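## Task

Scene 1: pick the mug up off the desk and set it on the coffee table. It fails if the mug drops more than a few centimetres, gets struck hard, or ends up not upright. The robot must not tip over or finish leaning. The mug has to stay put on the table without the robot supporting it.

## Robot and tools

Robot: TidyBot++, a wheeled base 0.54 m long, 0.50 m wide and 0.38 m tall, carrying one seven-joint arm with a two-finger gripper. The shoulder sits 0.12 m ahead of the base centre, 0.68 m up. Two cameras: base_camera (pinhole, 644x364, near x 0.23, z 0.35, looking forward and down) and wrist_camera (fisheye, 644x476, pointing where the hand points). Calibration figures may be slightly off in each scene. Loose objects can occasionally get nudged by something else.

Frames: the base frame has its origin on the floor below the base centre, x ahead, y to the left, z up. hand_pose is reported in it, for the point between the finger pads; the hand's own z runs out along the fingers and its y is the closing direction. Odometry is the base frame as it was when the scene began; heading is positive to the left, -3.142 to 3.142.

execute_actions: "actions" is a list holding one action or nothing (empty just reports state and images). An action may contain:
- "base": exactly one key, a relative move from where the base last measured itself. translate_m: metres, forward positive, -2 to 2. strafe_m: metres, left positive, -2 to 2. rotate_rad: radians, counter-clockwise from above positive, -6.3 to 6.3. Moves needing over 8.667 s at the top speed are refused.
- "joints": absolute targets keyed by name, for the single arm: joint_1_rad to joint_7_rad in radians, and gripper_pos from 0 (open, about 85 mm gap) to 1 (closed); gap is roughly 85 x (1 - gripper_pos) mm. Ranges: joint_2_rad ±2.249, joint_4_rad ±2.579, joint_6_rad ±2.099; joints 1, 3, 5, 7 are unlimited but go the shorter way, so turn more than half a revolution in steps. Done tolerances: 0.039 for joints 1 to 4, 0.056 for 5 to 7, 0.03 for the gripper. joint_1_rad positive turns the arm clockwise from above, the reverse of rotate_rad. joint_7_rad at 1.57 with the hand down puts the fingers opening left/right.
- "speeds": optional caps for this action only: translate_m and strafe_m 0.05 to 0.5 m/s, rotate_rad 0.1 to 1.57 rad/s (defaults are the maxima).
Any joint or base left out may keep pushing toward its previous target. Unknown keys or out-of-range values reject the call with no motion. "cameras": list of base_camera, wrist_camera or all; omitted or null gives all, [] gives none. No action may exceed 15 s.

Arm planning: with joint_1_rad 0, joint_3_rad 3.14, joint_5_rad 0 (near start) the arm moves in the base's x-z plane. Lean from vertical (forward positive): upper arm (0.42 m) = j2; forearm (0.31 m) = j2 - j4; hand (0.31 m to the hand point) = j2 - j4 - j6. Forward reach from shoulder = sum of length x sin(lean); height above shoulder = sum of length x cos(lean). The arm starts folded, hand down, poking up to 0.08 m past the base front. A downward hand reaches about 0.94 m high at best, only near the base. Closed fingertips reach about 20 mm beyond the hand point.

wait: seconds 0 to 10; nothing new commanded; returns state and images. zoom_image: camera plus region [x0, y0, x1, y1] in pixels, top-left origin, at most 504x504, on the latest full image. read_manual: licence texts only. finished_scene: scene number 1 or 2; ends it irreversibly and reports success and the next task.

Result lines: joint_positions, hand_pose, base_odometry, base_tilt (degrees, forward/right positive, about 1 degree bias), motor_effort (percent of maximum, peak in brackets, noisy), pictures (camera order of the images). base_status/joint_status: "done"; "off_target" (resting away, maybe still pushing); "contact_stop" or "time_out" (target dropped, holds in place). A blocked base can report done though short. "joint command not followed" with "cause:" means a self-collision check held back the arm targets; named joints then say not_followed and may be retried later. on_its_own lists uncommanded motion. Gripper at 1 reporting done means empty; off_target means something is held. ARM HIT: the arm struck itself or the base hard (no check prevents base hits). MOTOR HOT appears from 60 °C; at 75 °C an OVER-TEMPERATURE FAULT lets the arm sink and keys say limit_stop_at_motor_heat; resend targets. Torque fault: arm and gripper halt 10 s; limits 104.5 N m (joints 1-4) and 51.3 N m (5-7), warnings at 56.7 and 29.4.

Accuracy: friction leaves joints a little off; improve by sending last command + (wanted - read). Hand pose may be 1-2 cm off; trust images. Under load the arm sags; never resend the read angle while holding. Odometry drifts a few cm and degrees over many moves.

Avoid: driving while the arm is snagged above about 0.8 m (tipping), horizontal shoves on a raised hand, driving the arm into furniture, dropping or knocking the object, hard pushes, and heat from long holding.

Each tool is called after "Request:" by a JSON object that holds its "name" and its "arguments", one argument or row to a line.

## Session

Request:
{"name": "execute_actions", "arguments": {
  "actions": []
}}

Scene clock: 0.00 s.
base_odometry: x=+0.000 y=+0.000 heading=+0.000 (m, m, rad; odometry frame)
base_tilt: forward=-0.1 right=+0.4 (deg)
base_status: not commanded
joint_positions: joint_1_rad=+0.047 joint_2_rad=-0.363 joint_3_rad=+3.122 joint_4_rad=-2.551 joint_5_rad=-0.005 joint_6_rad=-0.858 joint_7_rad=+1.544 gripper_pos=+0.000
joint_status: not commanded
motor_effort: joint_1_rad=+0 joint_2_rad=-2 joint_3_rad=+1 joint_4_rad=+13 joint_5_rad=+0 joint_6_rad=+1 joint_7_rad=-1 (%)
hand_pose: x=+0.2555 y=-0.0021 z=+0.5833 quat_wxyz=(+0.001, +0.998, -0.030, +0.048) (m; base frame)
pictures: base_camera, wrist_camera
Images, in order (width x height): base_camera 644x364, wrist_camera 644x476.

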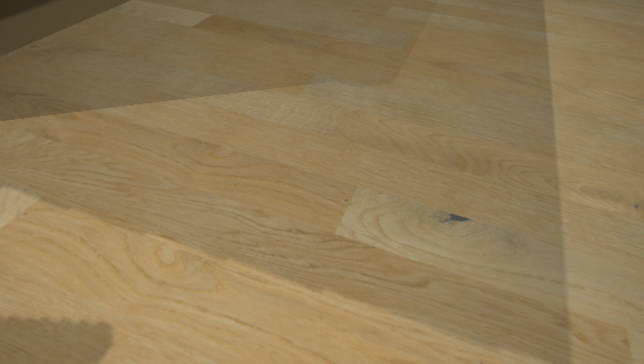

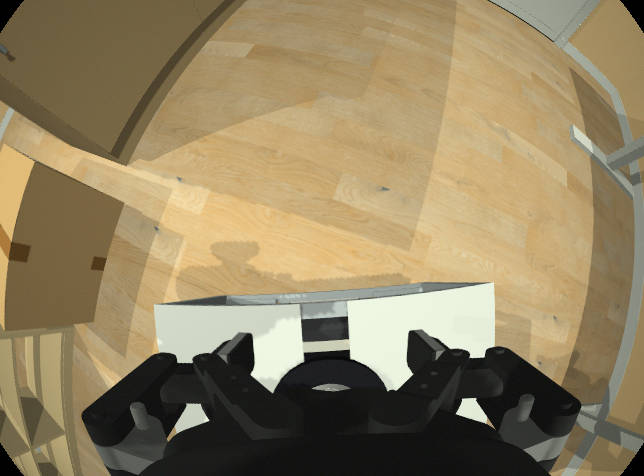

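Request:
{"name": "execute_actions", "arguments": {
  "actions": [
    {"joints":{"joint_1_rad":1.2,"joint_2_rad":-0.5,"joint_4_rad":-2.0,"joint_6_rad":-0.45}}
  ],
  "cameras": ["wrist_camera"]
}}

Scene clock: 4.30 s.
base_odometry: x=+0.000 y=+0.000 heading=+0.000 (m, m, rad; odometry frame)
base_tilt: forward=-0.1 right=+0.4 (deg)
base_status: not commanded
joint_positions: joint_1_rad=+1.186 joint_2_rad=-0.485 joint_3_rad=+3.122 joint_4_rad=-2.011 joint_5_rad=-0.005 joint_6_rad=-0.483 joint_7_rad=+1.544 gripper_pos=+0.000
joint_status: all done
motor_effort: joint_1_rad=-1(1) joint_2_rad=-5(5) joint_3_rad=+1(1) joint_4_rad=+20(21) joint_5_rad=+0(1) joint_6_rad=+8(9) joint_7_rad=+0(0) (%)
hand_pose: x=+0.2793 y=-0.3661 z=+0.9359 quat_wxyz=(+0.291, +0.698, -0.474, +0.451) (m; base frame)
pictures: wrist_camera
camera_calibration (this result's frames):
wrist_camera: T_world_to_cam=[[-0.928132, -0.369338, -0.046485, 0.172539], [-0.109336, 0.389841, -0.914368, 1.09224], [0.355832, -0.843572, -0.402206, 0.100275], [0, 0, 0, 1]] pos_world=[0.24388, -0.277485, 1.04706]
Images, in order (width x height): wrist_camera 644x476.

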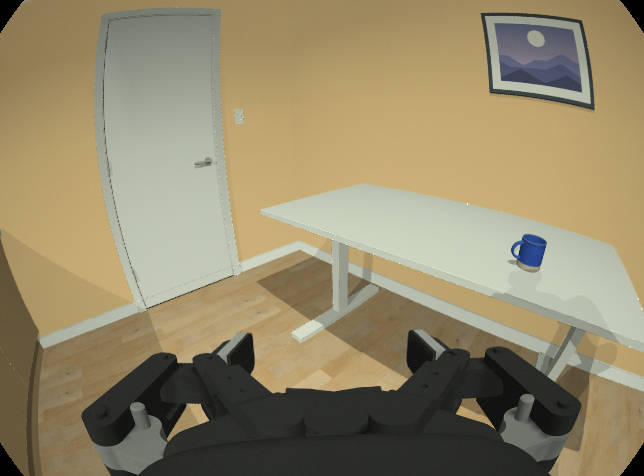

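Request:
{"name": "execute_actions", "arguments": {
  "actions": [
    {"base":{"rotate_rad":-1.64}}
  ]
}}

Scene clock: 7.37 s.
base_odometry: x=+0.000 y=+0.000 heading=-1.640 (m, m, rad; odometry frame)
base_tilt: forward=-0.1 right=+0.4 (deg)
base_status: done
joint_positions: joint_1_rad=+1.190 joint_2_rad=-0.487 joint_3_rad=+3.122 joint_4_rad=-2.011 joint_5_rad=-0.005 joint_6_rad=-0.483 joint_7_rad=+1.544 gripper_pos=+0.000
joint_status: not commanded
motor_effort: joint_1_rad=+0(1) joint_2_rad=-5(6) joint_3_rad=+0(2) joint_4_rad=+20(21) joint_5_rad=+0(0) joint_6_rad=+8(8) joint_7_rad=+0(0) (%)
hand_pose: x=+0.2776 y=-0.3662 z=+0.9367 quat_wxyz=(+0.293, +0.697, -0.475, +0.451) (m; base frame)
pictures: base_camera, wrist_camera
camera_calibration (this result's frames):
wrist_camera: T_world_to_cam=[[-0.929576, -0.365685, -0.0464979, 0.17272], [-0.107038, 0.388465, -0.915226, 1.09255], [0.352747, -0.845795, -0.40025, 0.0993067], [0, 0, 0, 1]] pos_world=[0.24247, -0.277263, 1.04771]
Images, in order (width x height): base_camera 644x364, wrist_camera 644x476.

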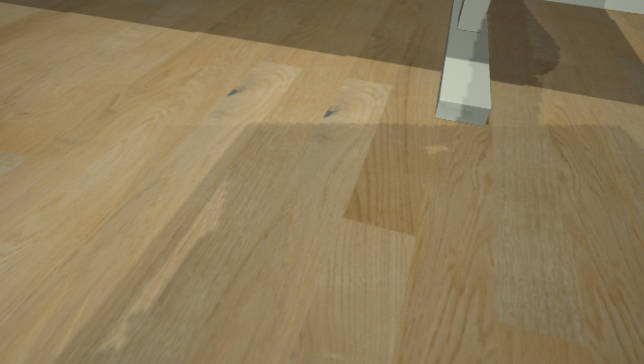

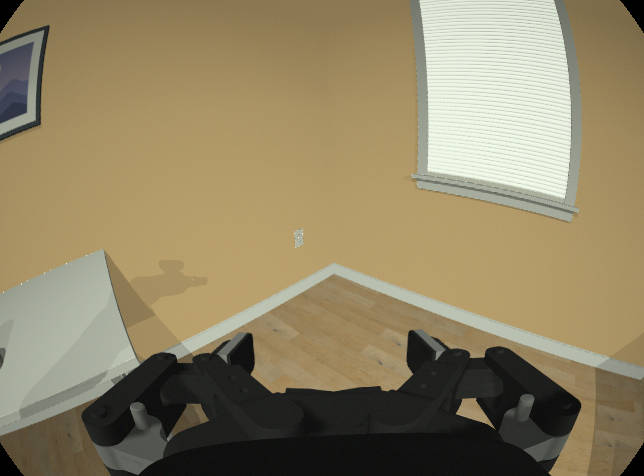

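Request:
{"name": "execute_actions", "arguments": {
  "actions": [
    {"joints":{"joint_1_rad":2.9}}
  ],
  "cameras": ["wrist_camera"]
}}

Scene clock: 10.43 s.
base_odometry: x=+0.000 y=+0.000 heading=-1.640 (m, m, rad; odometry frame)
base_tilt: forward=-0.1 right=+0.4 (deg)
base_status: not commanded
joint_positions: joint_1_rad=+2.886 joint_2_rad=-0.487 joint_3_rad=+3.122 joint_4_rad=-2.011 joint_5_rad=-0.005 joint_6_rad=-0.483 joint_7_rad=+1.544 gripper_pos=+0.000
joint_status: all done
motor_effort: joint_1_rad=+0(0) joint_2_rad=-5(5) joint_3_rad=+1(1) joint_4_rad=+20(20) joint_5_rad=+0(0) joint_6_rad=+8(8) joint_7_rad=+0(0) (%)
hand_pose: x=-0.2642 y=-0.1117 z=+0.9367 quat_wxyz=(+0.532, +0.104, -0.837, +0.079) (m; base frame)
pictures: wrist_camera
camera_calibration (this result's frames):
wrist_camera: T_world_to_cam=[[-0.246783, 0.967954, -0.0464981, 0.0914677], [0.398788, 0.0577073, -0.915226, 1.03236], [-0.883214, -0.244405, -0.40025, 0.246386], [0, 0, 0, 1]] pos_world=[-0.171507, -0.0878931, 1.04771]
Images, in order (width x height): wrist_camera 644x476.

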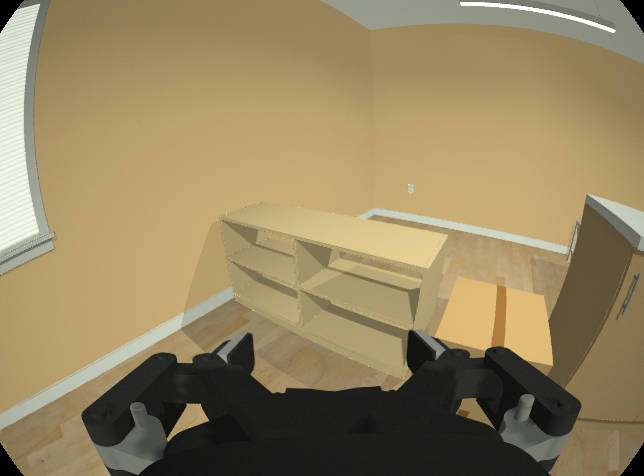

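Request:
{"name": "execute_actions", "arguments": {
  "actions": [
    {"joints":{"joint_1_rad":3.9,"joint_2_rad":-0.3,"joint_4_rad":-1.0,"joint_6_rad":-1.4}}
  ],
  "cameras": ["wrist_camera"]
}}

Scene clock: 13.03 s.
base_odometry: x=+0.000 y=+0.000 heading=-1.640 (m, m, rad; odometry frame)
base_tilt: forward=-0.1 right=+0.4 (deg)
base_status: not commanded
joint_positions: joint_1_rad=+3.885 joint_2_rad=-0.318 joint_3_rad=+3.122 joint_4_rad=-1.010 joint_5_rad=-0.005 joint_6_rad=-1.366 joint_7_rad=+1.544 gripper_pos=+0.000
joint_status: all done
motor_effort: joint_1_rad=-1(0) joint_2_rad=-4(5) joint_3_rad=+0(1) joint_4_rad=+14(21) joint_5_rad=+0(1) joint_6_rad=+8(8) joint_7_rad=+0(0) (%)
hand_pose: x=-0.1423 y=+0.2238 z=+1.1776 quat_wxyz=(+0.484, -0.313, -0.798, -0.176) (m; base frame)
pictures: wrist_camera
camera_calibration (this result's frames):
wrist_camera: T_world_to_cam=[[0.678819, 0.732842, -0.0463393, -0.00783097], [0.300027, -0.334401, -0.893398, 1.23284], [-0.670216, 0.592552, -0.44687, 0.430266], [0, 0, 0, 1]] pos_world=[-0.0761997, 0.163048, 1.29333]
Images, in order (width x height): wrist_camera 644x476.

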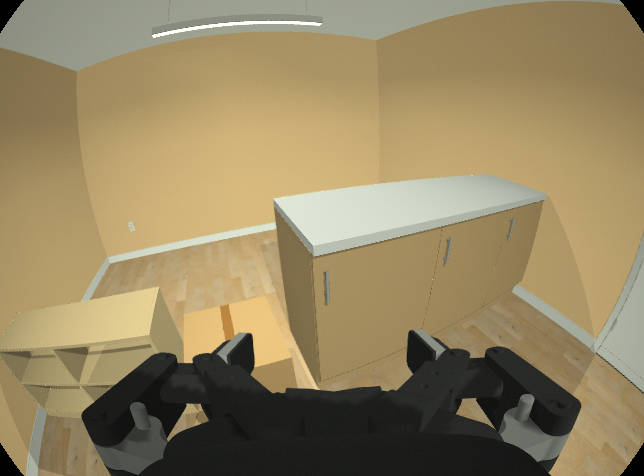

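Request:
{"name": "execute_actions", "arguments": {
  "actions": [
    {"joints":{"joint_1_rad":6.283,"joint_2_rad":0.2,"joint_3_rad":3.14,"joint_4_rad":-1.0,"joint_6_rad":-1.2,"joint_7_rad":1.57}}
  ],
  "cameras": ["wrist_camera"]
}}

Scene clock: 18.03 s.
base_odometry: x=+0.000 y=+0.000 heading=-1.639 (m, m, rad; odometry frame)
base_tilt: forward=-0.1 right=+0.4 (deg)
base_status: not commanded
joint_positions: joint_1_rad=+6.272 joint_2_rad=+0.186 joint_3_rad=+3.122 joint_4_rad=-1.010 joint_5_rad=-0.005 joint_6_rad=-1.235 joint_7_rad=+1.544 gripper_pos=+0.000
joint_status: all done
motor_effort: joint_1_rad=+0(2) joint_2_rad=-24(24) joint_3_rad=+0(1) joint_4_rad=+18(18) joint_5_rad=+0(1) joint_6_rad=+6(8) joint_7_rad=-1(1) (%)
hand_pose: x=+0.6919 y=+0.0188 z=+0.9743 quat_wxyz=(+0.014, -0.938, -0.001, -0.347) (m; base frame)
pictures: wrist_camera
camera_calibration (this result's frames):
wrist_camera: T_world_to_cam=[[-0.0104624, -0.998951, -0.0445885, 0.0744289], [-0.742619, 0.0376234, -0.668656, 1.22781], [0.669632, 0.0261165, -0.742234, 0.391453], [0, 0, 0, 1]] pos_world=[0.650442, 0.0179331, 1.11485]
Images, in order (width x height): wrist_camera 644x476.

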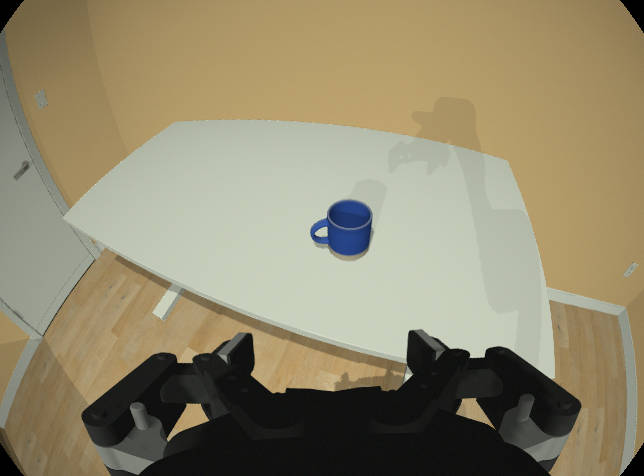

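Request:
{"name": "execute_actions", "arguments": {
  "actions": [
    {"base":{"translate_m":0.2}}
  ]
}}

Request:
{"name": "zoom_image", "arguments": {
  "camera": "wrist_camera",
  "region": [240, 200, 460, 400]
}}

Scene clock: 20.40 s.
base_odometry: x=-0.014 y=-0.200 heading=-1.640 (m, m, rad; odometry frame)
base_tilt: forward=-0.1 right=+0.4 (deg)
base_status: done
joint_positions: joint_1_rad=+6.272 joint_2_rad=+0.203 joint_3_rad=+3.122 joint_4_rad=-1.009 joint_5_rad=-0.005 joint_6_rad=-1.231 joint_7_rad=+1.544 gripper_pos=+0.000
joint_status: not commanded
motor_effort: joint_1_rad=-1(0) joint_2_rad=-25(28) joint_3_rad=+0(0) joint_4_rad=+18(19) joint_5_rad=+0(0) joint_6_rad=+6(6) joint_7_rad=+0(1) (%)
hand_pose: x=+0.6979 y=+0.0188 z=+0.9658 quat_wxyz=(+0.014, -0.940, +0.000, -0.342) (m; base frame)
pictures: base_camera, wrist_camera
camera_calibration (this result's frames):
wrist_camera: T_world_to_cam=[[-0.011035, -0.998951, -0.0444438, 0.074449], [-0.75043, 0.0376479, -0.659877, 1.22362], [0.660858, 0.0260702, -0.750058, 0.394775], [0, 0, 0, 1]] pos_world=[0.658176, 0.0180122, 1.10685]
Images, in order (width x height): base_camera 644x364, wrist_camera 644x476.

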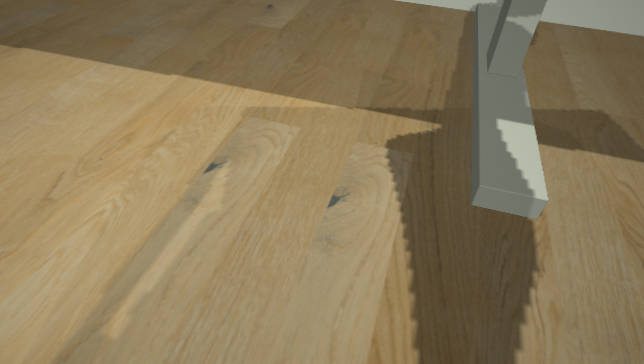

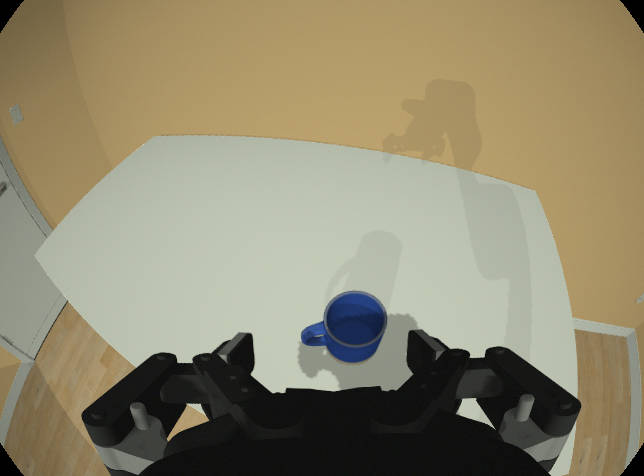

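Region (240, 200, 460, 400) of wrist_camera's 644x476 image, scaled by 2.291; it fills the top 458 rows of this view, and the rest is white.

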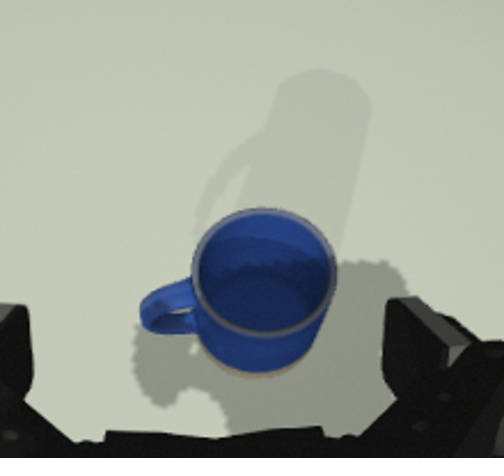

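Request:
{"name": "execute_actions", "arguments": {
  "actions": [
    {"base":{"translate_m":0.18},"joints":{"joint_1_rad":6.42,"joint_2_rad":0.513,"joint_4_rad":-0.68,"joint_6_rad":-1.97,"joint_7_rad":1.62,"gripper_pos":0.45}}
  ]
}}

Scene clock: 24.07 s.
base_odometry: x=-0.027 y=-0.379 heading=-1.641 (m, m, rad; odometry frame)
base_tilt: forward=-0.1 right=+0.4 (deg)
base_status: done
joint_positions: joint_1_rad=+6.406 joint_2_rad=+0.517 joint_3_rad=+3.122 joint_4_rad=-0.692 joint_5_rad=-0.005 joint_6_rad=-1.937 joint_7_rad=+1.589 gripper_pos=+0.450
joint_status: all done
motor_effort: joint_1_rad=-1(1) joint_2_rad=-31(37) joint_3_rad=-1(1) joint_4_rad=+15(19) joint_5_rad=+0(1) joint_6_rad=+1(7) joint_7_rad=+0(1) (%)
hand_pose: x=+0.6170 y=-0.0519 z=+0.8477 quat_wxyz=(+0.007, -0.999, +0.043, +0.002) (m; base frame)
pictures: base_camera, wrist_camera
camera_calibration (this result's frames):
wrist_camera: T_world_to_cam=[[-0.114325, -0.993338, -0.0144711, 0.0362324], [-0.993203, 0.114606, -0.0203381, 0.699214], [0.0218611, 0.0120475, -0.999688, 0.966611], [0, 0, 0, 1]] pos_world=[0.677473, -0.0557882, 0.981055]
Images, in order (width x height): base_camera 644x364, wrist_camera 644x476.

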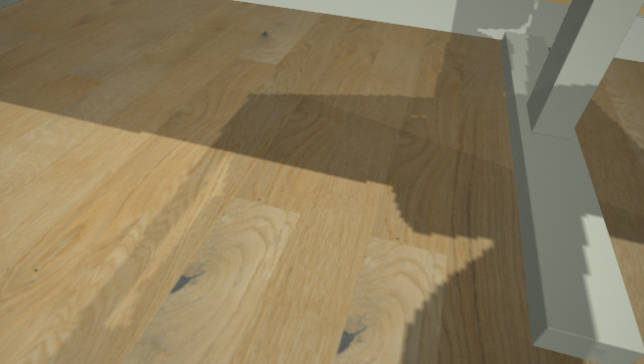

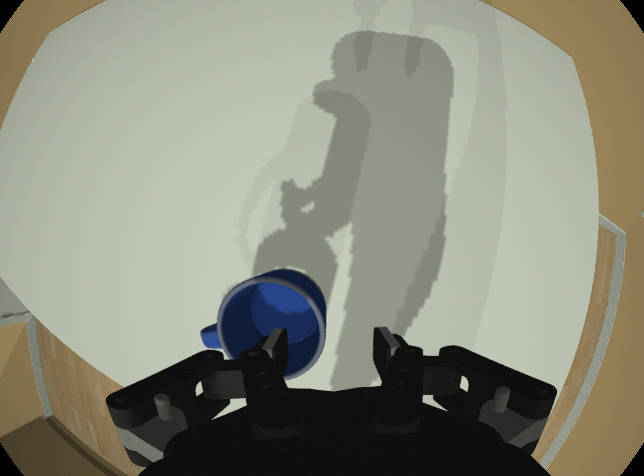

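Request:
{"name": "execute_actions", "arguments": {
  "actions": [
    {"joints":{"joint_2_rad":0.436,"joint_4_rad":-1.062,"joint_6_rad":-1.603}}
  ],
  "cameras": ["wrist_camera"]
}}

Scene clock: 26.20 s.
base_odometry: x=-0.027 y=-0.379 heading=-1.641 (m, m, rad; odometry frame)
base_tilt: forward=-0.1 right=+0.5 (deg)
base_status: not commanded
joint_positions: joint_1_rad=+6.406 joint_2_rad=+0.453 joint_3_rad=+3.122 joint_4_rad=-1.052 joint_5_rad=-0.005 joint_6_rad=-1.637 joint_7_rad=+1.589 gripper_pos=+0.450
joint_status: all done
motor_effort: joint_1_rad=+0(0) joint_2_rad=-31(32) joint_3_rad=+0(1) joint_4_rad=+16(16) joint_5_rad=+0(0) joint_6_rad=+0(1) joint_7_rad=+0(0) (%)
hand_pose: x=+0.6140 y=-0.0504 z=+0.7698 quat_wxyz=(+0.007, -0.999, +0.044, -0.001) (m; base frame)
pictures: wrist_camera
camera_calibration (this result's frames):
wrist_camera: T_world_to_cam=[[-0.115236, -0.993243, -0.0137412, 0.0363054], [-0.992999, 0.115547, -0.0245254, 0.697607], [0.0259474, 0.0108188, -0.999605, 0.886198], [0, 0, 0, 1]] pos_world=[0.673913, -0.0541337, 0.903456]
Images, in order (width x height): wrist_camera 644x476.

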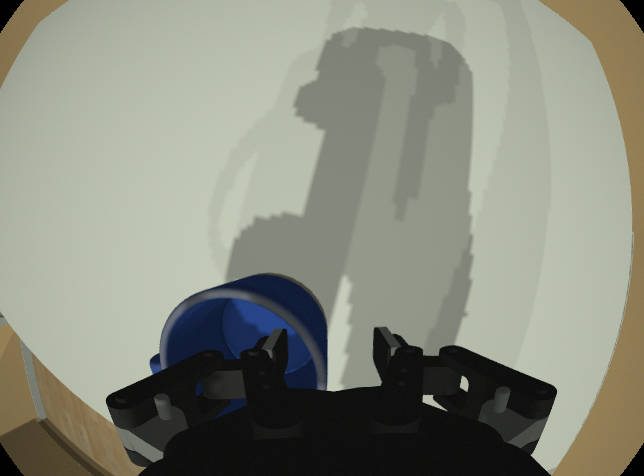

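Request:
{"name": "execute_actions", "arguments": {
  "actions": [
    {"joints":{"gripper_pos":1.0}}
  ],
  "cameras": ["wrist_camera"]
}}

Request:
{"name": "execute_actions", "arguments": {
  "actions": [
    {"joints":{"joint_2_rad":0.40,"joint_4_rad":-0.85,"joint_6_rad":-1.90}}
  ],
  "cameras": ["wrist_camera"]
}}

Scene clock: 27.47 s.
base_odometry: x=-0.027 y=-0.379 heading=-1.641 (m, m, rad; odometry frame)
base_tilt: forward=-0.1 right=+0.4 (deg)
base_status: not commanded
joint_positions: joint_1_rad=+6.407 joint_2_rad=+0.451 joint_3_rad=+3.122 joint_4_rad=-1.052 joint_5_rad=-0.005 joint_6_rad=-1.636 joint_7_rad=+1.589 gripper_pos=+0.954
joint_status: gripper_pos off_target (ended at +0.954, target +1.000)
motor_effort: joint_1_rad=+0(2) joint_2_rad=-31(32) joint_3_rad=-1(1) joint_4_rad=+16(16) joint_5_rad=+0(2) joint_6_rad=+0(1) joint_7_rad=+0(0) (%)
hand_pose: x=+0.6138 y=-0.0505 z=+0.7703 quat_wxyz=(+0.007, -0.999, +0.044, -0.001) (m; base frame)
pictures: wrist_camera
camera_calibration (this result's frames):
wrist_camera: T_world_to_cam=[[-0.11553, -0.993209, -0.0137327, 0.036324], [-0.99294, 0.115851, -0.0254857, 0.698232], [0.0269036, 0.0106914, -0.999581, 0.886048], [0, 0, 0, 1]] pos_world=[0.673661, -0.0542865, 0.90397]
Images, in order (width x height): wrist_camera 644x476.

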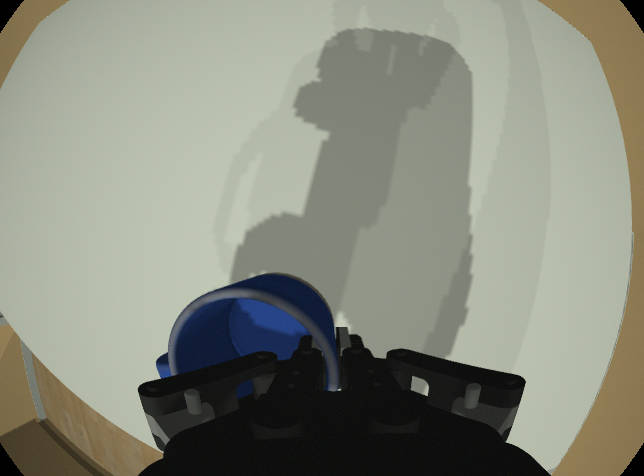

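Scene clock: 28.70 s.
base_odometry: x=-0.027 y=-0.379 heading=-1.641 (m, m, rad; odometry frame)
base_tilt: forward=-0.1 right=+0.4 (deg)
base_status: not commanded
joint_positions: joint_1_rad=+6.407 joint_2_rad=+0.415 joint_3_rad=+3.122 joint_4_rad=-0.866 joint_5_rad=-0.005 joint_6_rad=-1.870 joint_7_rad=+1.589 gripper_pos=+0.954
joint_status: all done
motor_effort: joint_1_rad=+0(0) joint_2_rad=-31(35) joint_3_rad=-1(1) joint_4_rad=+17(19) joint_5_rad=+0(0) joint_6_rad=+0(1) joint_7_rad=+0(0) (%)
hand_pose: x=+0.5843 y=-0.0478 z=+0.8457 quat_wxyz=(+0.007, -0.999, +0.043, +0.004) (m; base frame)
pictures: wrist_camera
camera_calibration (this result's frames):
wrist_camera: T_world_to_cam=[[-0.114109, -0.993386, -0.0127917, 0.0349857], [-0.993329, 0.114299, -0.0152901, 0.662098], [0.016651, 0.0109616, -0.999801, 0.968393], [0, 0, 0, 1]] pos_world=[0.645549, -0.0515382, 0.978772]
Images, in order (width x height): wrist_camera 644x476.

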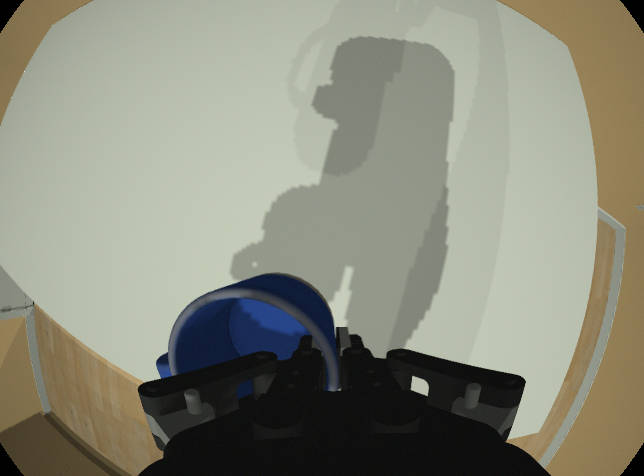

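Request:
{"name": "execute_actions", "arguments": {
  "actions": [
    {"base":{"translate_m":-0.38},"joints":{"joint_1_rad":6.27,"joint_2_rad":-0.25,"joint_4_rad":-1.5,"joint_6_rad":-1.5}}
  ],
  "cameras": []
}}

Request:
{"name": "execute_actions", "arguments": {
  "actions": [
    {"base":{"rotate_rad":2.78},"speeds":{"rotate_rad":1.2}}
  ]
}}

Scene clock: 31.63 s.
base_odometry: x=+0.000 y=+0.000 heading=-1.641 (m, m, rad; odometry frame)
base_tilt: forward=-0.2 right=+0.4 (deg)
base_status: done
joint_positions: joint_1_rad=+6.287 joint_2_rad=-0.249 joint_3_rad=+3.123 joint_4_rad=-1.499 joint_5_rad=-0.005 joint_6_rad=-1.542 joint_7_rad=+1.590 gripper_pos=+0.954
joint_status: all done
motor_effort: joint_1_rad=-1(1) joint_2_rad=-10(35) joint_3_rad=+1(1) joint_4_rad=+19(19) joint_5_rad=+0(1) joint_6_rad=+4(6) joint_7_rad=-1(1) (%)
hand_pose: x=+0.4199 y=+0.0084 z=+0.8960 quat_wxyz=(+0.000, -0.985, -0.017, -0.174) (m; base frame)
pictures: none
No camera images: the call's "cameras" was empty. Leave "cameras" out to get every camera's image.

Scene clock: 35.03 s.
base_odometry: x=+0.000 y=+0.000 heading=+1.139 (m, m, rad; odometry frame)
base_tilt: forward=-0.1 right=+0.4 (deg)
base_status: done
joint_positions: joint_1_rad=+6.281 joint_2_rad=-0.249 joint_3_rad=+3.125 joint_4_rad=-1.500 joint_5_rad=-0.005 joint_6_rad=-1.538 joint_7_rad=+1.590 gripper_pos=+0.954
joint_status: not commanded
motor_effort: joint_1_rad=+0(1) joint_2_rad=-10(11) joint_3_rad=+1(2) joint_4_rad=+19(19) joint_5_rad=+0(1) joint_6_rad=+4(4) joint_7_rad=-1(1) (%)
hand_pose: x=+0.4210 y=+0.0091 z=+0.8964 quat_wxyz=(+0.000, -0.984, -0.019, -0.176) (m; base frame)
pictures: base_camera, wrist_camera
camera_calibration (this result's frames):
wrist_camera: T_world_to_cam=[[0.0104787, -0.999936, -0.00437261, 0.013625], [-0.929583, -0.00812997, -0.368524, 0.785062], [0.368464, 0.00792636, -0.929608, 0.810171], [0, 0, 0, 1]] pos_world=[0.431118, 0.013585, 1.04251]
Images, in order (width x height): base_camera 644x364, wrist_camera 644x476.

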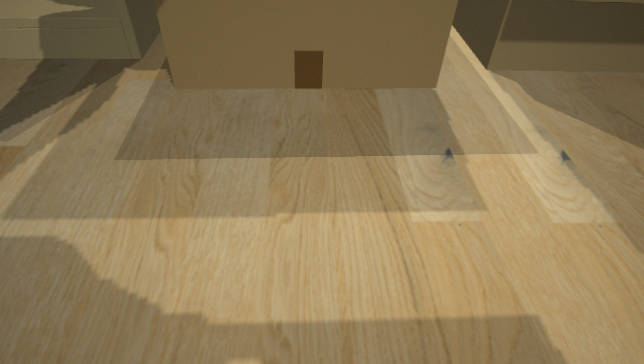

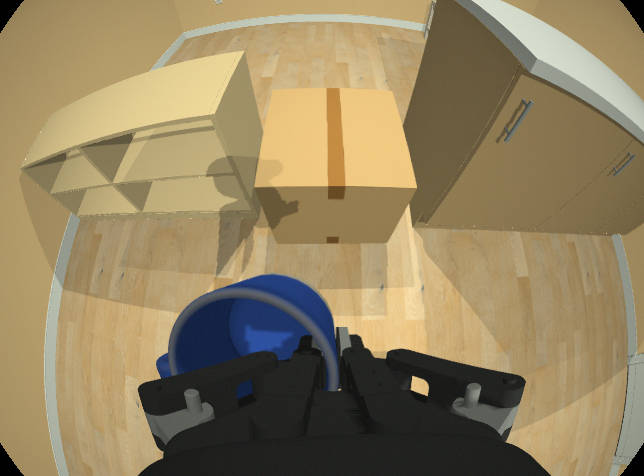

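Request:
{"name": "execute_actions", "arguments": {
  "actions": [
    {"base":{"translate_m":0.5}}
  ]
}}

Scene clock: 38.07 s.
base_odometry: x=+0.209 y=+0.454 heading=+1.139 (m, m, rad; odometry frame)
base_tilt: forward=-0.1 right=+0.4 (deg)
base_status: done
joint_positions: joint_1_rad=+6.281 joint_2_rad=-0.237 joint_3_rad=+3.125 joint_4_rad=-1.501 joint_5_rad=-0.005 joint_6_rad=-1.535 joint_7_rad=+1.590 gripper_pos=+0.954
joint_status: not commanded
motor_effort: joint_1_rad=-1(0) joint_2_rad=-11(14) joint_3_rad=+0(1) joint_4_rad=+19(19) joint_5_rad=+0(1) joint_6_rad=+4(5) joint_7_rad=-1(1) (%)
hand_pose: x=+0.4241 y=+0.0091 z=+0.8927 quat_wxyz=(+0.001, -0.985, -0.019, -0.171) (m; base frame)
pictures: base_camera, wrist_camera
camera_calibration (this result's frames):
wrist_camera: T_world_to_cam=[[0.0105684, -0.999934, -0.00443883, 0.0136127], [-0.933128, -0.00826665, -0.35945, 0.780008], [0.35939, 0.0079408, -0.933154, 0.812628], [0, 0, 0, 1]] pos_world=[0.435653, 0.0136069, 1.03874]
Images, in order (width x height): base_camera 644x364, wrist_camera 644x476.

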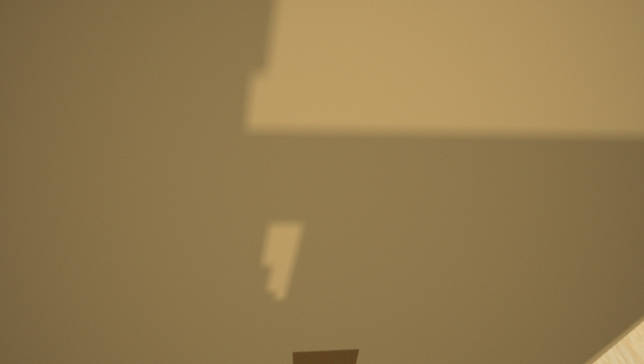

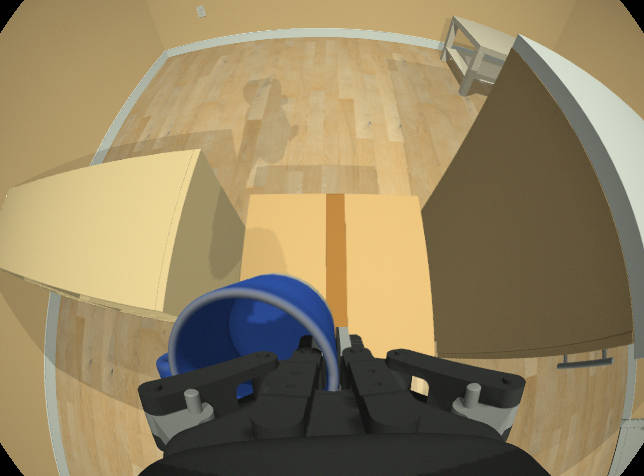

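Request:
{"name": "execute_actions", "arguments": {
  "actions": [
    {"base":{"translate_m":0.3},"speeds":{"translate_m":0.1}}
  ]
}}

Scene clock: 42.23 s.
base_odometry: x=+0.334 y=+0.727 heading=+1.140 (m, m, rad; odometry frame)
base_tilt: forward=-0.1 right=+0.4 (deg)
base_status: done
joint_positions: joint_1_rad=+6.281 joint_2_rad=-0.240 joint_3_rad=+3.126 joint_4_rad=-1.501 joint_5_rad=-0.005 joint_6_rad=-1.535 joint_7_rad=+1.590 gripper_pos=+0.954
joint_status: not commanded
motor_effort: joint_1_rad=-1(1) joint_2_rad=-10(13) joint_3_rad=+0(2) joint_4_rad=+19(19) joint_5_rad=+0(1) joint_6_rad=+4(5) joint_7_rad=-1(1) (%)
hand_pose: x=+0.4237 y=+0.0092 z=+0.8934 quat_wxyz=(+0.001, -0.985, -0.019, -0.172) (m; base frame)
pictures: base_camera, wrist_camera
camera_calibration (this result's frames):
wrist_camera: T_world_to_cam=[[0.0107809, -0.999932, -0.00444624, 0.0135815], [-0.932285, -0.00844354, -0.361627, 0.781435], [0.361565, 0.00804383, -0.932312, 0.811728], [0, 0, 0, 1]] pos_world=[0.434881, 0.0136493, 1.03943]
Images, in order (width x height): base_camera 644x364, wrist_camera 644x476.

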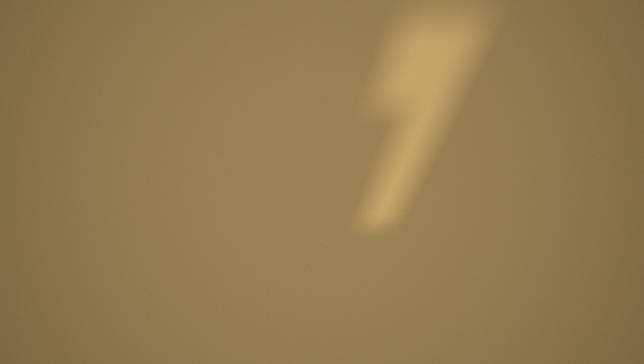

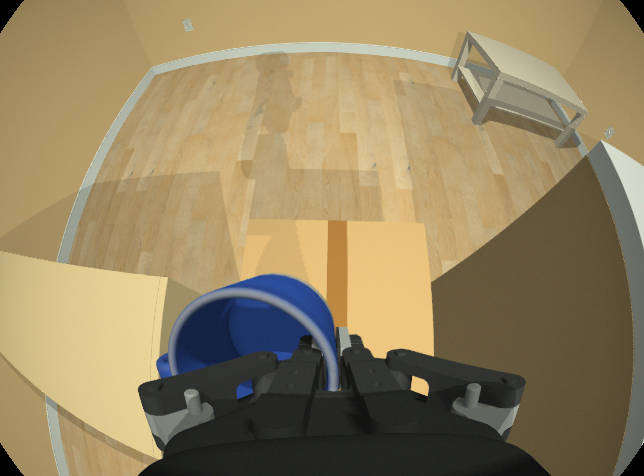

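Box slides easily.

Request:
{"name": "execute_actions", "arguments": {
  "actions": [
    {"base":{"translate_m":1.15},"speeds":{"translate_m":0.3}}
  ]
}}

Scene clock: 47.13 s.
base_odometry: x=+0.814 y=+1.772 heading=+1.141 (m, m, rad; odometry frame)
base_tilt: forward=-0.1 right=+0.4 (deg)
base_status: done
joint_positions: joint_1_rad=+6.281 joint_2_rad=-0.241 joint_3_rad=+3.126 joint_4_rad=-1.501 joint_5_rad=-0.005 joint_6_rad=-1.535 joint_7_rad=+1.590 gripper_pos=+0.954
joint_status: not commanded
motor_effort: joint_1_rad=+0(1) joint_2_rad=-10(13) joint_3_rad=+1(0) joint_4_rad=+19(19) joint_5_rad=-1(1) joint_6_rad=+4(6) joint_7_rad=-1(1) (%)
hand_pose: x=+0.4235 y=+0.0092 z=+0.8937 quat_wxyz=(+0.001, -0.985, -0.019, -0.172) (m; base frame)
pictures: base_camera, wrist_camera
camera_calibration (this result's frames):
wrist_camera: T_world_to_cam=[[0.010786, -0.999932, -0.00443879, 0.0135761], [-0.931898, -0.00844246, -0.362621, 0.782109], [0.362559, 0.00804775, -0.931926, 0.811306], [0, 0, 0, 1]] pos_world=[0.434553, 0.0136489, 1.03975]
Images, in order (width x height): base_camera 644x364, wrist_camera 644x476.

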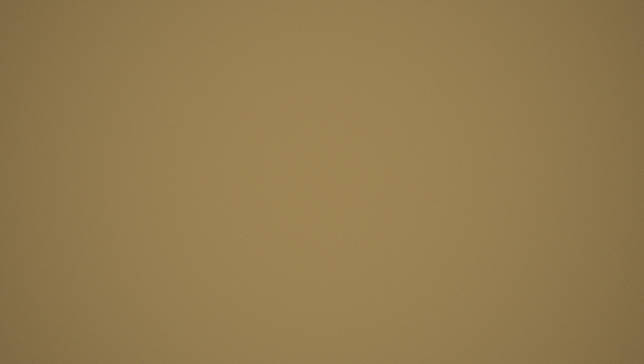

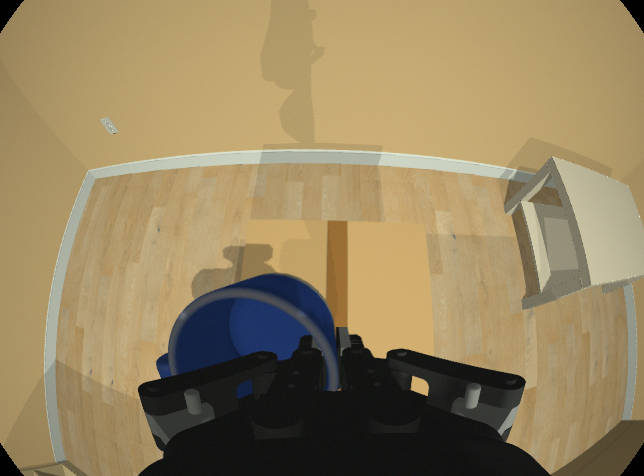

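Request:
{"name": "execute_actions", "arguments": {
  "actions": [
    {"base":{"strafe_m":-1.2},"joints":{"joint_6_rad":-1.8}}
  ]
}}

Scene clock: 54.27 s.
base_odometry: x=+1.905 y=+1.272 heading=+1.141 (m, m, rad; odometry frame)
base_tilt: forward=-0.1 right=+0.4 (deg)
base_status: done
joint_positions: joint_1_rad=+6.280 joint_2_rad=-0.243 joint_3_rad=+3.127 joint_4_rad=-1.506 joint_5_rad=-0.005 joint_6_rad=-1.794 joint_7_rad=+1.590 gripper_pos=+0.954
joint_status: all done
motor_effort: joint_1_rad=+0(1) joint_2_rad=-9(13) joint_3_rad=+0(3) joint_4_rad=+17(19) joint_5_rad=+0(2) joint_6_rad=+1(4) joint_7_rad=+0(1) (%)
hand_pose: x=+0.3431 y=+0.0075 z=+0.8752 quat_wxyz=(+0.001, -0.999, -0.019, -0.042) (m; base frame)
pictures: base_camera, wrist_camera
camera_calibration (this result's frames):
wrist_camera: T_world_to_cam=[[0.00964225, -0.999951, -0.00233939, 0.0112118], [-0.994065, -0.00933192, -0.108386, 0.499268], [0.108359, 0.00337059, -0.994106, 0.964875], [0, 0, 0, 1]] pos_world=[0.391644, 0.0126182, 1.01333]
Images, in order (width x height): base_camera 644x364, wrist_camera 644x476.

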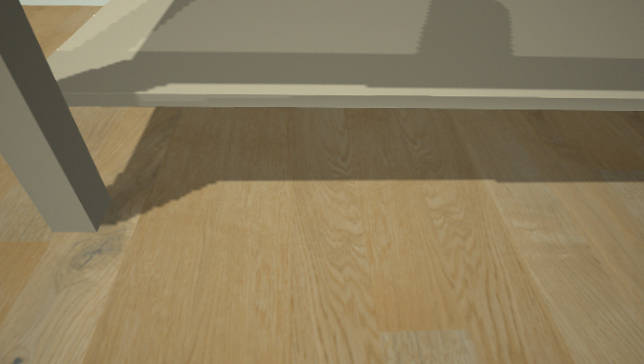

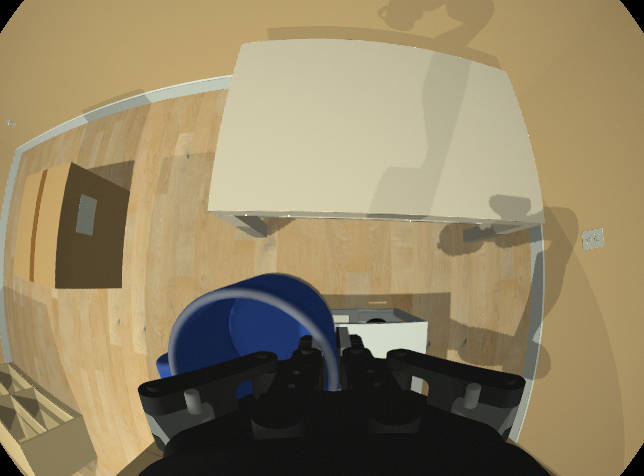

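Request:
{"name": "execute_actions", "arguments": {
  "actions": [
    {"joints":{"joint_2_rad":0.685,"joint_4_rad":-1.24,"joint_6_rad":-1.16}}
  ],
  "cameras": ["wrist_camera"]
}}

Scene clock: 57.03 s.
base_odometry: x=+1.905 y=+1.272 heading=+1.141 (m, m, rad; odometry frame)
base_tilt: forward=-0.1 right=+0.4 (deg)
base_status: not commanded
joint_positions: joint_1_rad=+6.280 joint_2_rad=+0.697 joint_3_rad=+3.127 joint_4_rad=-1.262 joint_5_rad=-0.005 joint_6_rad=-1.192 joint_7_rad=+1.590 gripper_pos=+0.954
joint_status: all done
motor_effort: joint_1_rad=+0(0) joint_2_rad=-39(42) joint_3_rad=-1(1) joint_4_rad=+16(18) joint_5_rad=+0(0) joint_6_rad=+0(1) joint_7_rad=+0(1) (%)
hand_pose: x=+0.6768 y=+0.0118 z=+0.5744 quat_wxyz=(+0.007, -1.000, -0.016, +0.005) (m; base frame)
pictures: wrist_camera
camera_calibration (this result's frames):
wrist_camera: T_world_to_cam=[[0.00303072, -0.999891, -0.0144546, 0.0230195], [-0.999885, -0.00281548, -0.0148876, 0.74857], [0.0148453, 0.0144981, -0.999785, 0.696156], [0, 0, 0, 1]] pos_world=[0.73808, 0.0150316, 0.707483]
Images, in order (width x height): wrist_camera 644x476.

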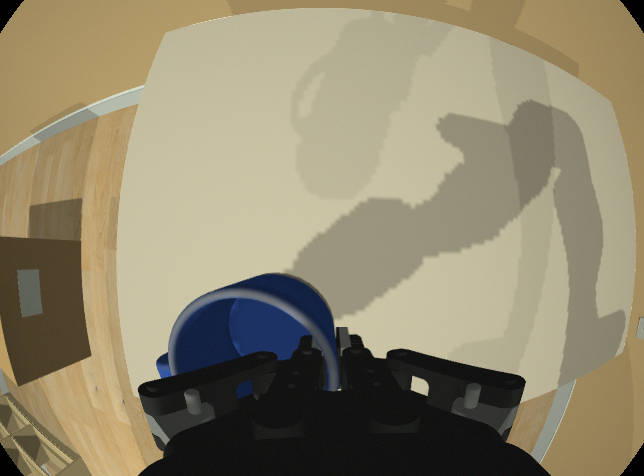

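Request:
{"name": "execute_actions", "arguments": {
  "actions": [
    {"joints":{"joint_2_rad":0.724,"joint_4_rad":-1.322,"joint_6_rad":-1.05}}
  ],
  "cameras": ["wrist_camera"]
}}

Scene clock: 58.37 s.
base_odometry: x=+1.905 y=+1.272 heading=+1.141 (m, m, rad; odometry frame)
base_tilt: forward=-0.1 right=+0.4 (deg)
base_status: not commanded
joint_positions: joint_1_rad=+6.280 joint_2_rad=+0.734 joint_3_rad=+3.127 joint_4_rad=-1.323 joint_5_rad=-0.005 joint_6_rad=-1.083 joint_7_rad=+1.590 gripper_pos=+0.954
joint_status: all done
motor_effort: joint_1_rad=+0(0) joint_2_rad=-39(42) joint_3_rad=-1(2) joint_4_rad=+16(16) joint_5_rad=+0(1) joint_6_rad=+0(1) joint_7_rad=-1(0) (%)
hand_pose: x=+0.6791 y=+0.0119 z=+0.5361 quat_wxyz=(+0.007, -1.000, -0.015, -0.001) (m; base frame)
pictures: wrist_camera
camera_calibration (this result's frames):
wrist_camera: T_world_to_cam=[[0.0022056, -0.999889, -0.0147608, 0.0233633], [-0.99966, -0.00182127, -0.026, 0.7561], [0.0259702, 0.0148131, -0.999553, 0.650132], [0, 0, 0, 1]] pos_world=[0.738908, 0.0151073, 0.669845]
Images, in order (width x height): wrist_camera 644x476.

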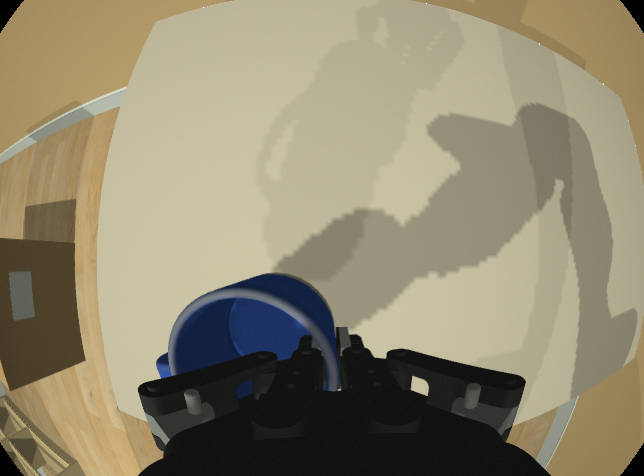

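Request:
{"name": "execute_actions", "arguments": {
  "actions": [
    {"joints":{"joint_2_rad":0.746,"joint_4_rad":-1.348,"joint_6_rad":-1.003}}
  ],
  "cameras": ["wrist_camera"]
}}

Scene clock: 59.53 s.
base_odometry: x=+1.905 y=+1.272 heading=+1.141 (m, m, rad; odometry frame)
base_tilt: forward=-0.1 right=+0.4 (deg)
base_status: not commanded
joint_positions: joint_1_rad=+6.280 joint_2_rad=+0.752 joint_3_rad=+3.127 joint_4_rad=-1.346 joint_5_rad=-0.005 joint_6_rad=-1.035 joint_7_rad=+1.590 gripper_pos=+0.954
joint_status: all done
motor_effort: joint_1_rad=+0(0) joint_2_rad=-40(41) joint_3_rad=-1(1) joint_4_rad=+15(16) joint_5_rad=+0(0) joint_6_rad=+0(0) joint_7_rad=+0(0) (%)
hand_pose: x=+0.6807 y=+0.0120 z=+0.5202 quat_wxyz=(+0.007, -1.000, -0.015, -0.005) (m; base frame)
pictures: wrist_camera
camera_calibration (this result's frames):
wrist_camera: T_world_to_cam=[[0.00185215, -0.999887, -0.0149172, 0.0235224], [-0.999441, -0.00135281, -0.0334148, 0.760967], [0.0333909, 0.0149708, -0.99933, 0.629021], [0, 0, 0, 1]] pos_world=[0.739494, 0.0151323, 0.654378]
Images, in order (width x height): wrist_camera 644x476.

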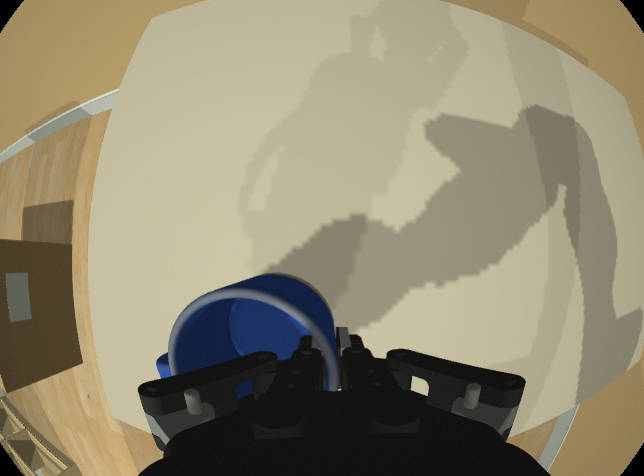

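Request:
{"name": "execute_actions", "arguments": {
  "actions": [
    {"joints":{"joint_2_rad":0.772,"joint_4_rad":-1.366,"joint_6_rad":-0.968}}
  ],
  "cameras": ["wrist_camera"]
}}

Scene clock: 60.63 s.
base_odometry: x=+1.905 y=+1.272 heading=+1.141 (m, m, rad; odometry frame)
base_tilt: forward=-0.1 right=+0.4 (deg)
base_status: not commanded
joint_positions: joint_1_rad=+6.280 joint_2_rad=+0.778 joint_3_rad=+3.127 joint_4_rad=-1.362 joint_5_rad=-0.005 joint_6_rad=-1.001 joint_7_rad=+1.590 gripper_pos=+0.954
joint_status: all done
motor_effort: joint_1_rad=-1(1) joint_2_rad=-40(41) joint_3_rad=-1(1) joint_4_rad=+15(16) joint_5_rad=-1(0) joint_6_rad=+0(0) joint_7_rad=+0(0) (%)
hand_pose: x=+0.6791 y=+0.0121 z=+0.5010 quat_wxyz=(+0.007, -1.000, -0.015, +0.000) (m; base frame)
pictures: wrist_camera
camera_calibration (this result's frames):
wrist_camera: T_world_to_cam=[[0.0013871, -0.999886, -0.0150091, 0.0236434], [-0.999688, -0.00101219, -0.0249576, 0.754683], [0.0249395, 0.0150391, -0.999576, 0.615704], [0, 0, 0, 1]] pos_world=[0.739059, 0.015145, 0.634633]
Images, in order (width x height): wrist_camera 644x476.

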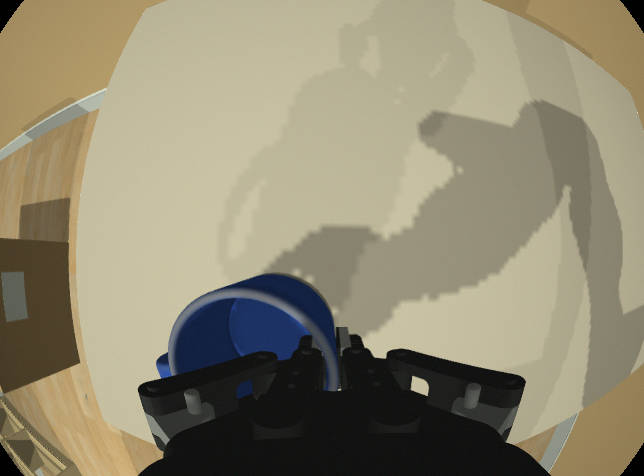

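No contact yet.

Request:
{"name": "execute_actions", "arguments": {
  "actions": [
    {"joints":{"joint_2_rad":0.792,"joint_4_rad":-1.38,"joint_6_rad":-0.934}}
  ],
  "cameras": ["wrist_camera"]
}}

Scene clock: 61.47 s.
base_odometry: x=+1.905 y=+1.272 heading=+1.141 (m, m, rad; odometry frame)
base_tilt: forward=-0.1 right=+0.4 (deg)
base_status: not commanded
joint_positions: joint_1_rad=+6.280 joint_2_rad=+0.776 joint_3_rad=+3.127 joint_4_rad=-1.369 joint_5_rad=-0.005 joint_6_rad=-0.985 joint_7_rad=+1.590 gripper_pos=+0.954
joint_status: all done
motor_effort: joint_1_rad=-1(1) joint_2_rad=-34(40) joint_3_rad=-1(2) joint_4_rad=+13(15) joint_5_rad=-1(1) joint_6_rad=+3(4) joint_7_rad=-1(1) (%)
hand_pose: x=+0.6809 y=+0.0121 z=+0.5000 quat_wxyz=(+0.007, -1.000, -0.015, -0.006) (m; base frame)
pictures: wrist_camera
camera_calibration (this result's frames):
wrist_camera: T_world_to_cam=[[0.00140168, -0.999885, -0.0150708, 0.0236733], [-0.999376, -0.000868746, -0.0353106, 0.76141], [0.0352935, 0.0151109, -0.999263, 0.607479], [0, 0, 0, 1]] pos_world=[0.739462, 0.0151525, 0.634273]
Images, in order (width x height): wrist_camera 644x476.

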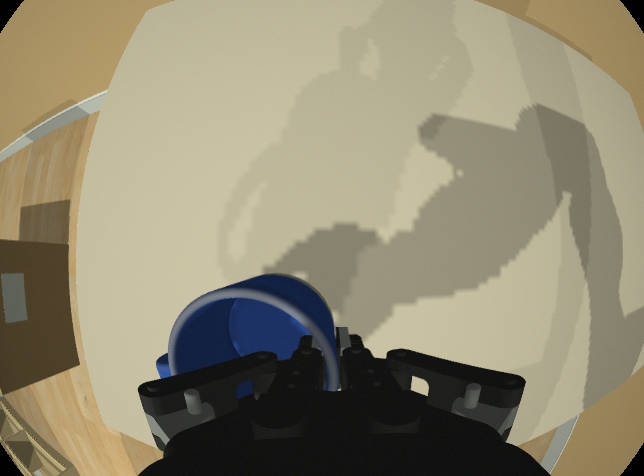

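Contact. Release and lift.

Request:
{"name": "execute_actions", "arguments": {
  "actions": [
    {"joints":{"gripper_pos":0.5,"joint_2_rad":0.775,"joint_6_rad":-0.97}}
  ],
  "cameras": ["wrist_camera"]
}}

Request:
{"name": "execute_actions", "arguments": {
  "actions": [
    {"joints":{"joint_2_rad":0.655,"joint_4_rad":-1.22,"joint_6_rad":-1.27}}
  ],
  "cameras": ["wrist_camera"]
}}

Scene clock: 62.70 s.
base_odometry: x=+1.905 y=+1.272 heading=+1.141 (m, m, rad; odometry frame)
base_tilt: forward=-0.1 right=+0.4 (deg)
base_status: not commanded
joint_positions: joint_1_rad=+6.280 joint_2_rad=+0.776 joint_3_rad=+3.127 joint_4_rad=-1.370 joint_5_rad=-0.005 joint_6_rad=-0.985 joint_7_rad=+1.590 gripper_pos=+0.500
joint_status: all done
motor_effort: joint_1_rad=-1(0) joint_2_rad=-37(39) joint_3_rad=-1(1) joint_4_rad=+13(15) joint_5_rad=+0(0) joint_6_rad=+0(3) joint_7_rad=-1(1) (%)
hand_pose: x=+0.6805 y=+0.0121 z=+0.4998 quat_wxyz=(+0.007, -1.000, -0.015, -0.005) (m; base frame)
pictures: wrist_camera
camera_calibration (this result's frames):
wrist_camera: T_world_to_cam=[[0.00139838, -0.999886, -0.0150611, 0.0236653], [-0.999403, -0.000877536, -0.034533, 0.760649], [0.0345159, 0.0151004, -0.99929, 0.607836], [0, 0, 0, 1]] pos_world=[0.739182, 0.0151515, 0.634029]
Images, in order (width x height): wrist_camera 644x476.

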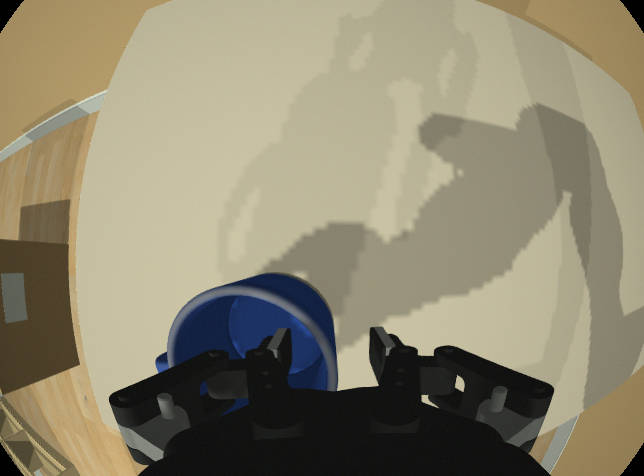

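Scene clock: 64.07 s.
base_odometry: x=+1.905 y=+1.272 heading=+1.141 (m, m, rad; odometry frame)
base_tilt: forward=-0.1 right=+0.4 (deg)
base_status: not commanded
joint_positions: joint_1_rad=+6.280 joint_2_rad=+0.651 joint_3_rad=+3.127 joint_4_rad=-1.222 joint_5_rad=-0.005 joint_6_rad=-1.239 joint_7_rad=+1.590 gripper_pos=+0.500
joint_status: all done
motor_effort: joint_1_rad=-1(1) joint_2_rad=-36(41) joint_3_rad=-1(1) joint_4_rad=+15(16) joint_5_rad=+0(0) joint_6_rad=+1(1) joint_7_rad=+0(0) (%)
hand_pose: x=+0.6830 y=+0.0117 z=+0.6120 quat_wxyz=(+0.007, -1.000, -0.016, -0.015) (m; base frame)
pictures: wrist_camera
camera_calibration (this result's frames):
wrist_camera: T_world_to_cam=[[0.00390569, -0.999888, -0.0144277, 0.0228873], [-0.998546, -0.00312388, -0.0538184, 0.778196], [0.0537673, 0.0146169, -0.998447, 0.70619], [0, 0, 0, 1]] pos_world=[0.739005, 0.0149934, 0.747304]
Images, in order (width x height): wrist_camera 644x476.

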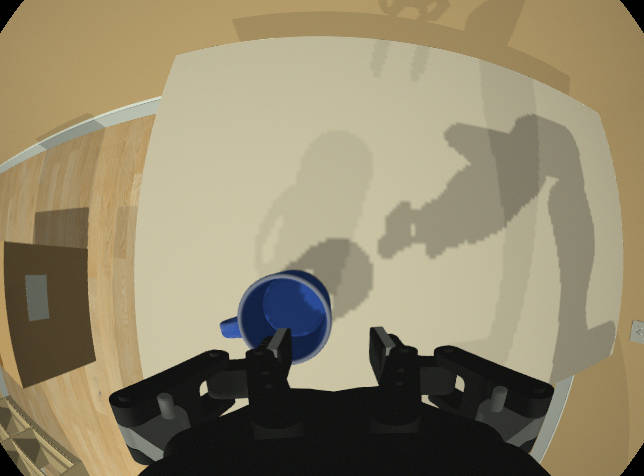

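Request:
{"name": "finished_scene", "arguments": {
  "scene": 1
}}

The scene is finished: the task was done.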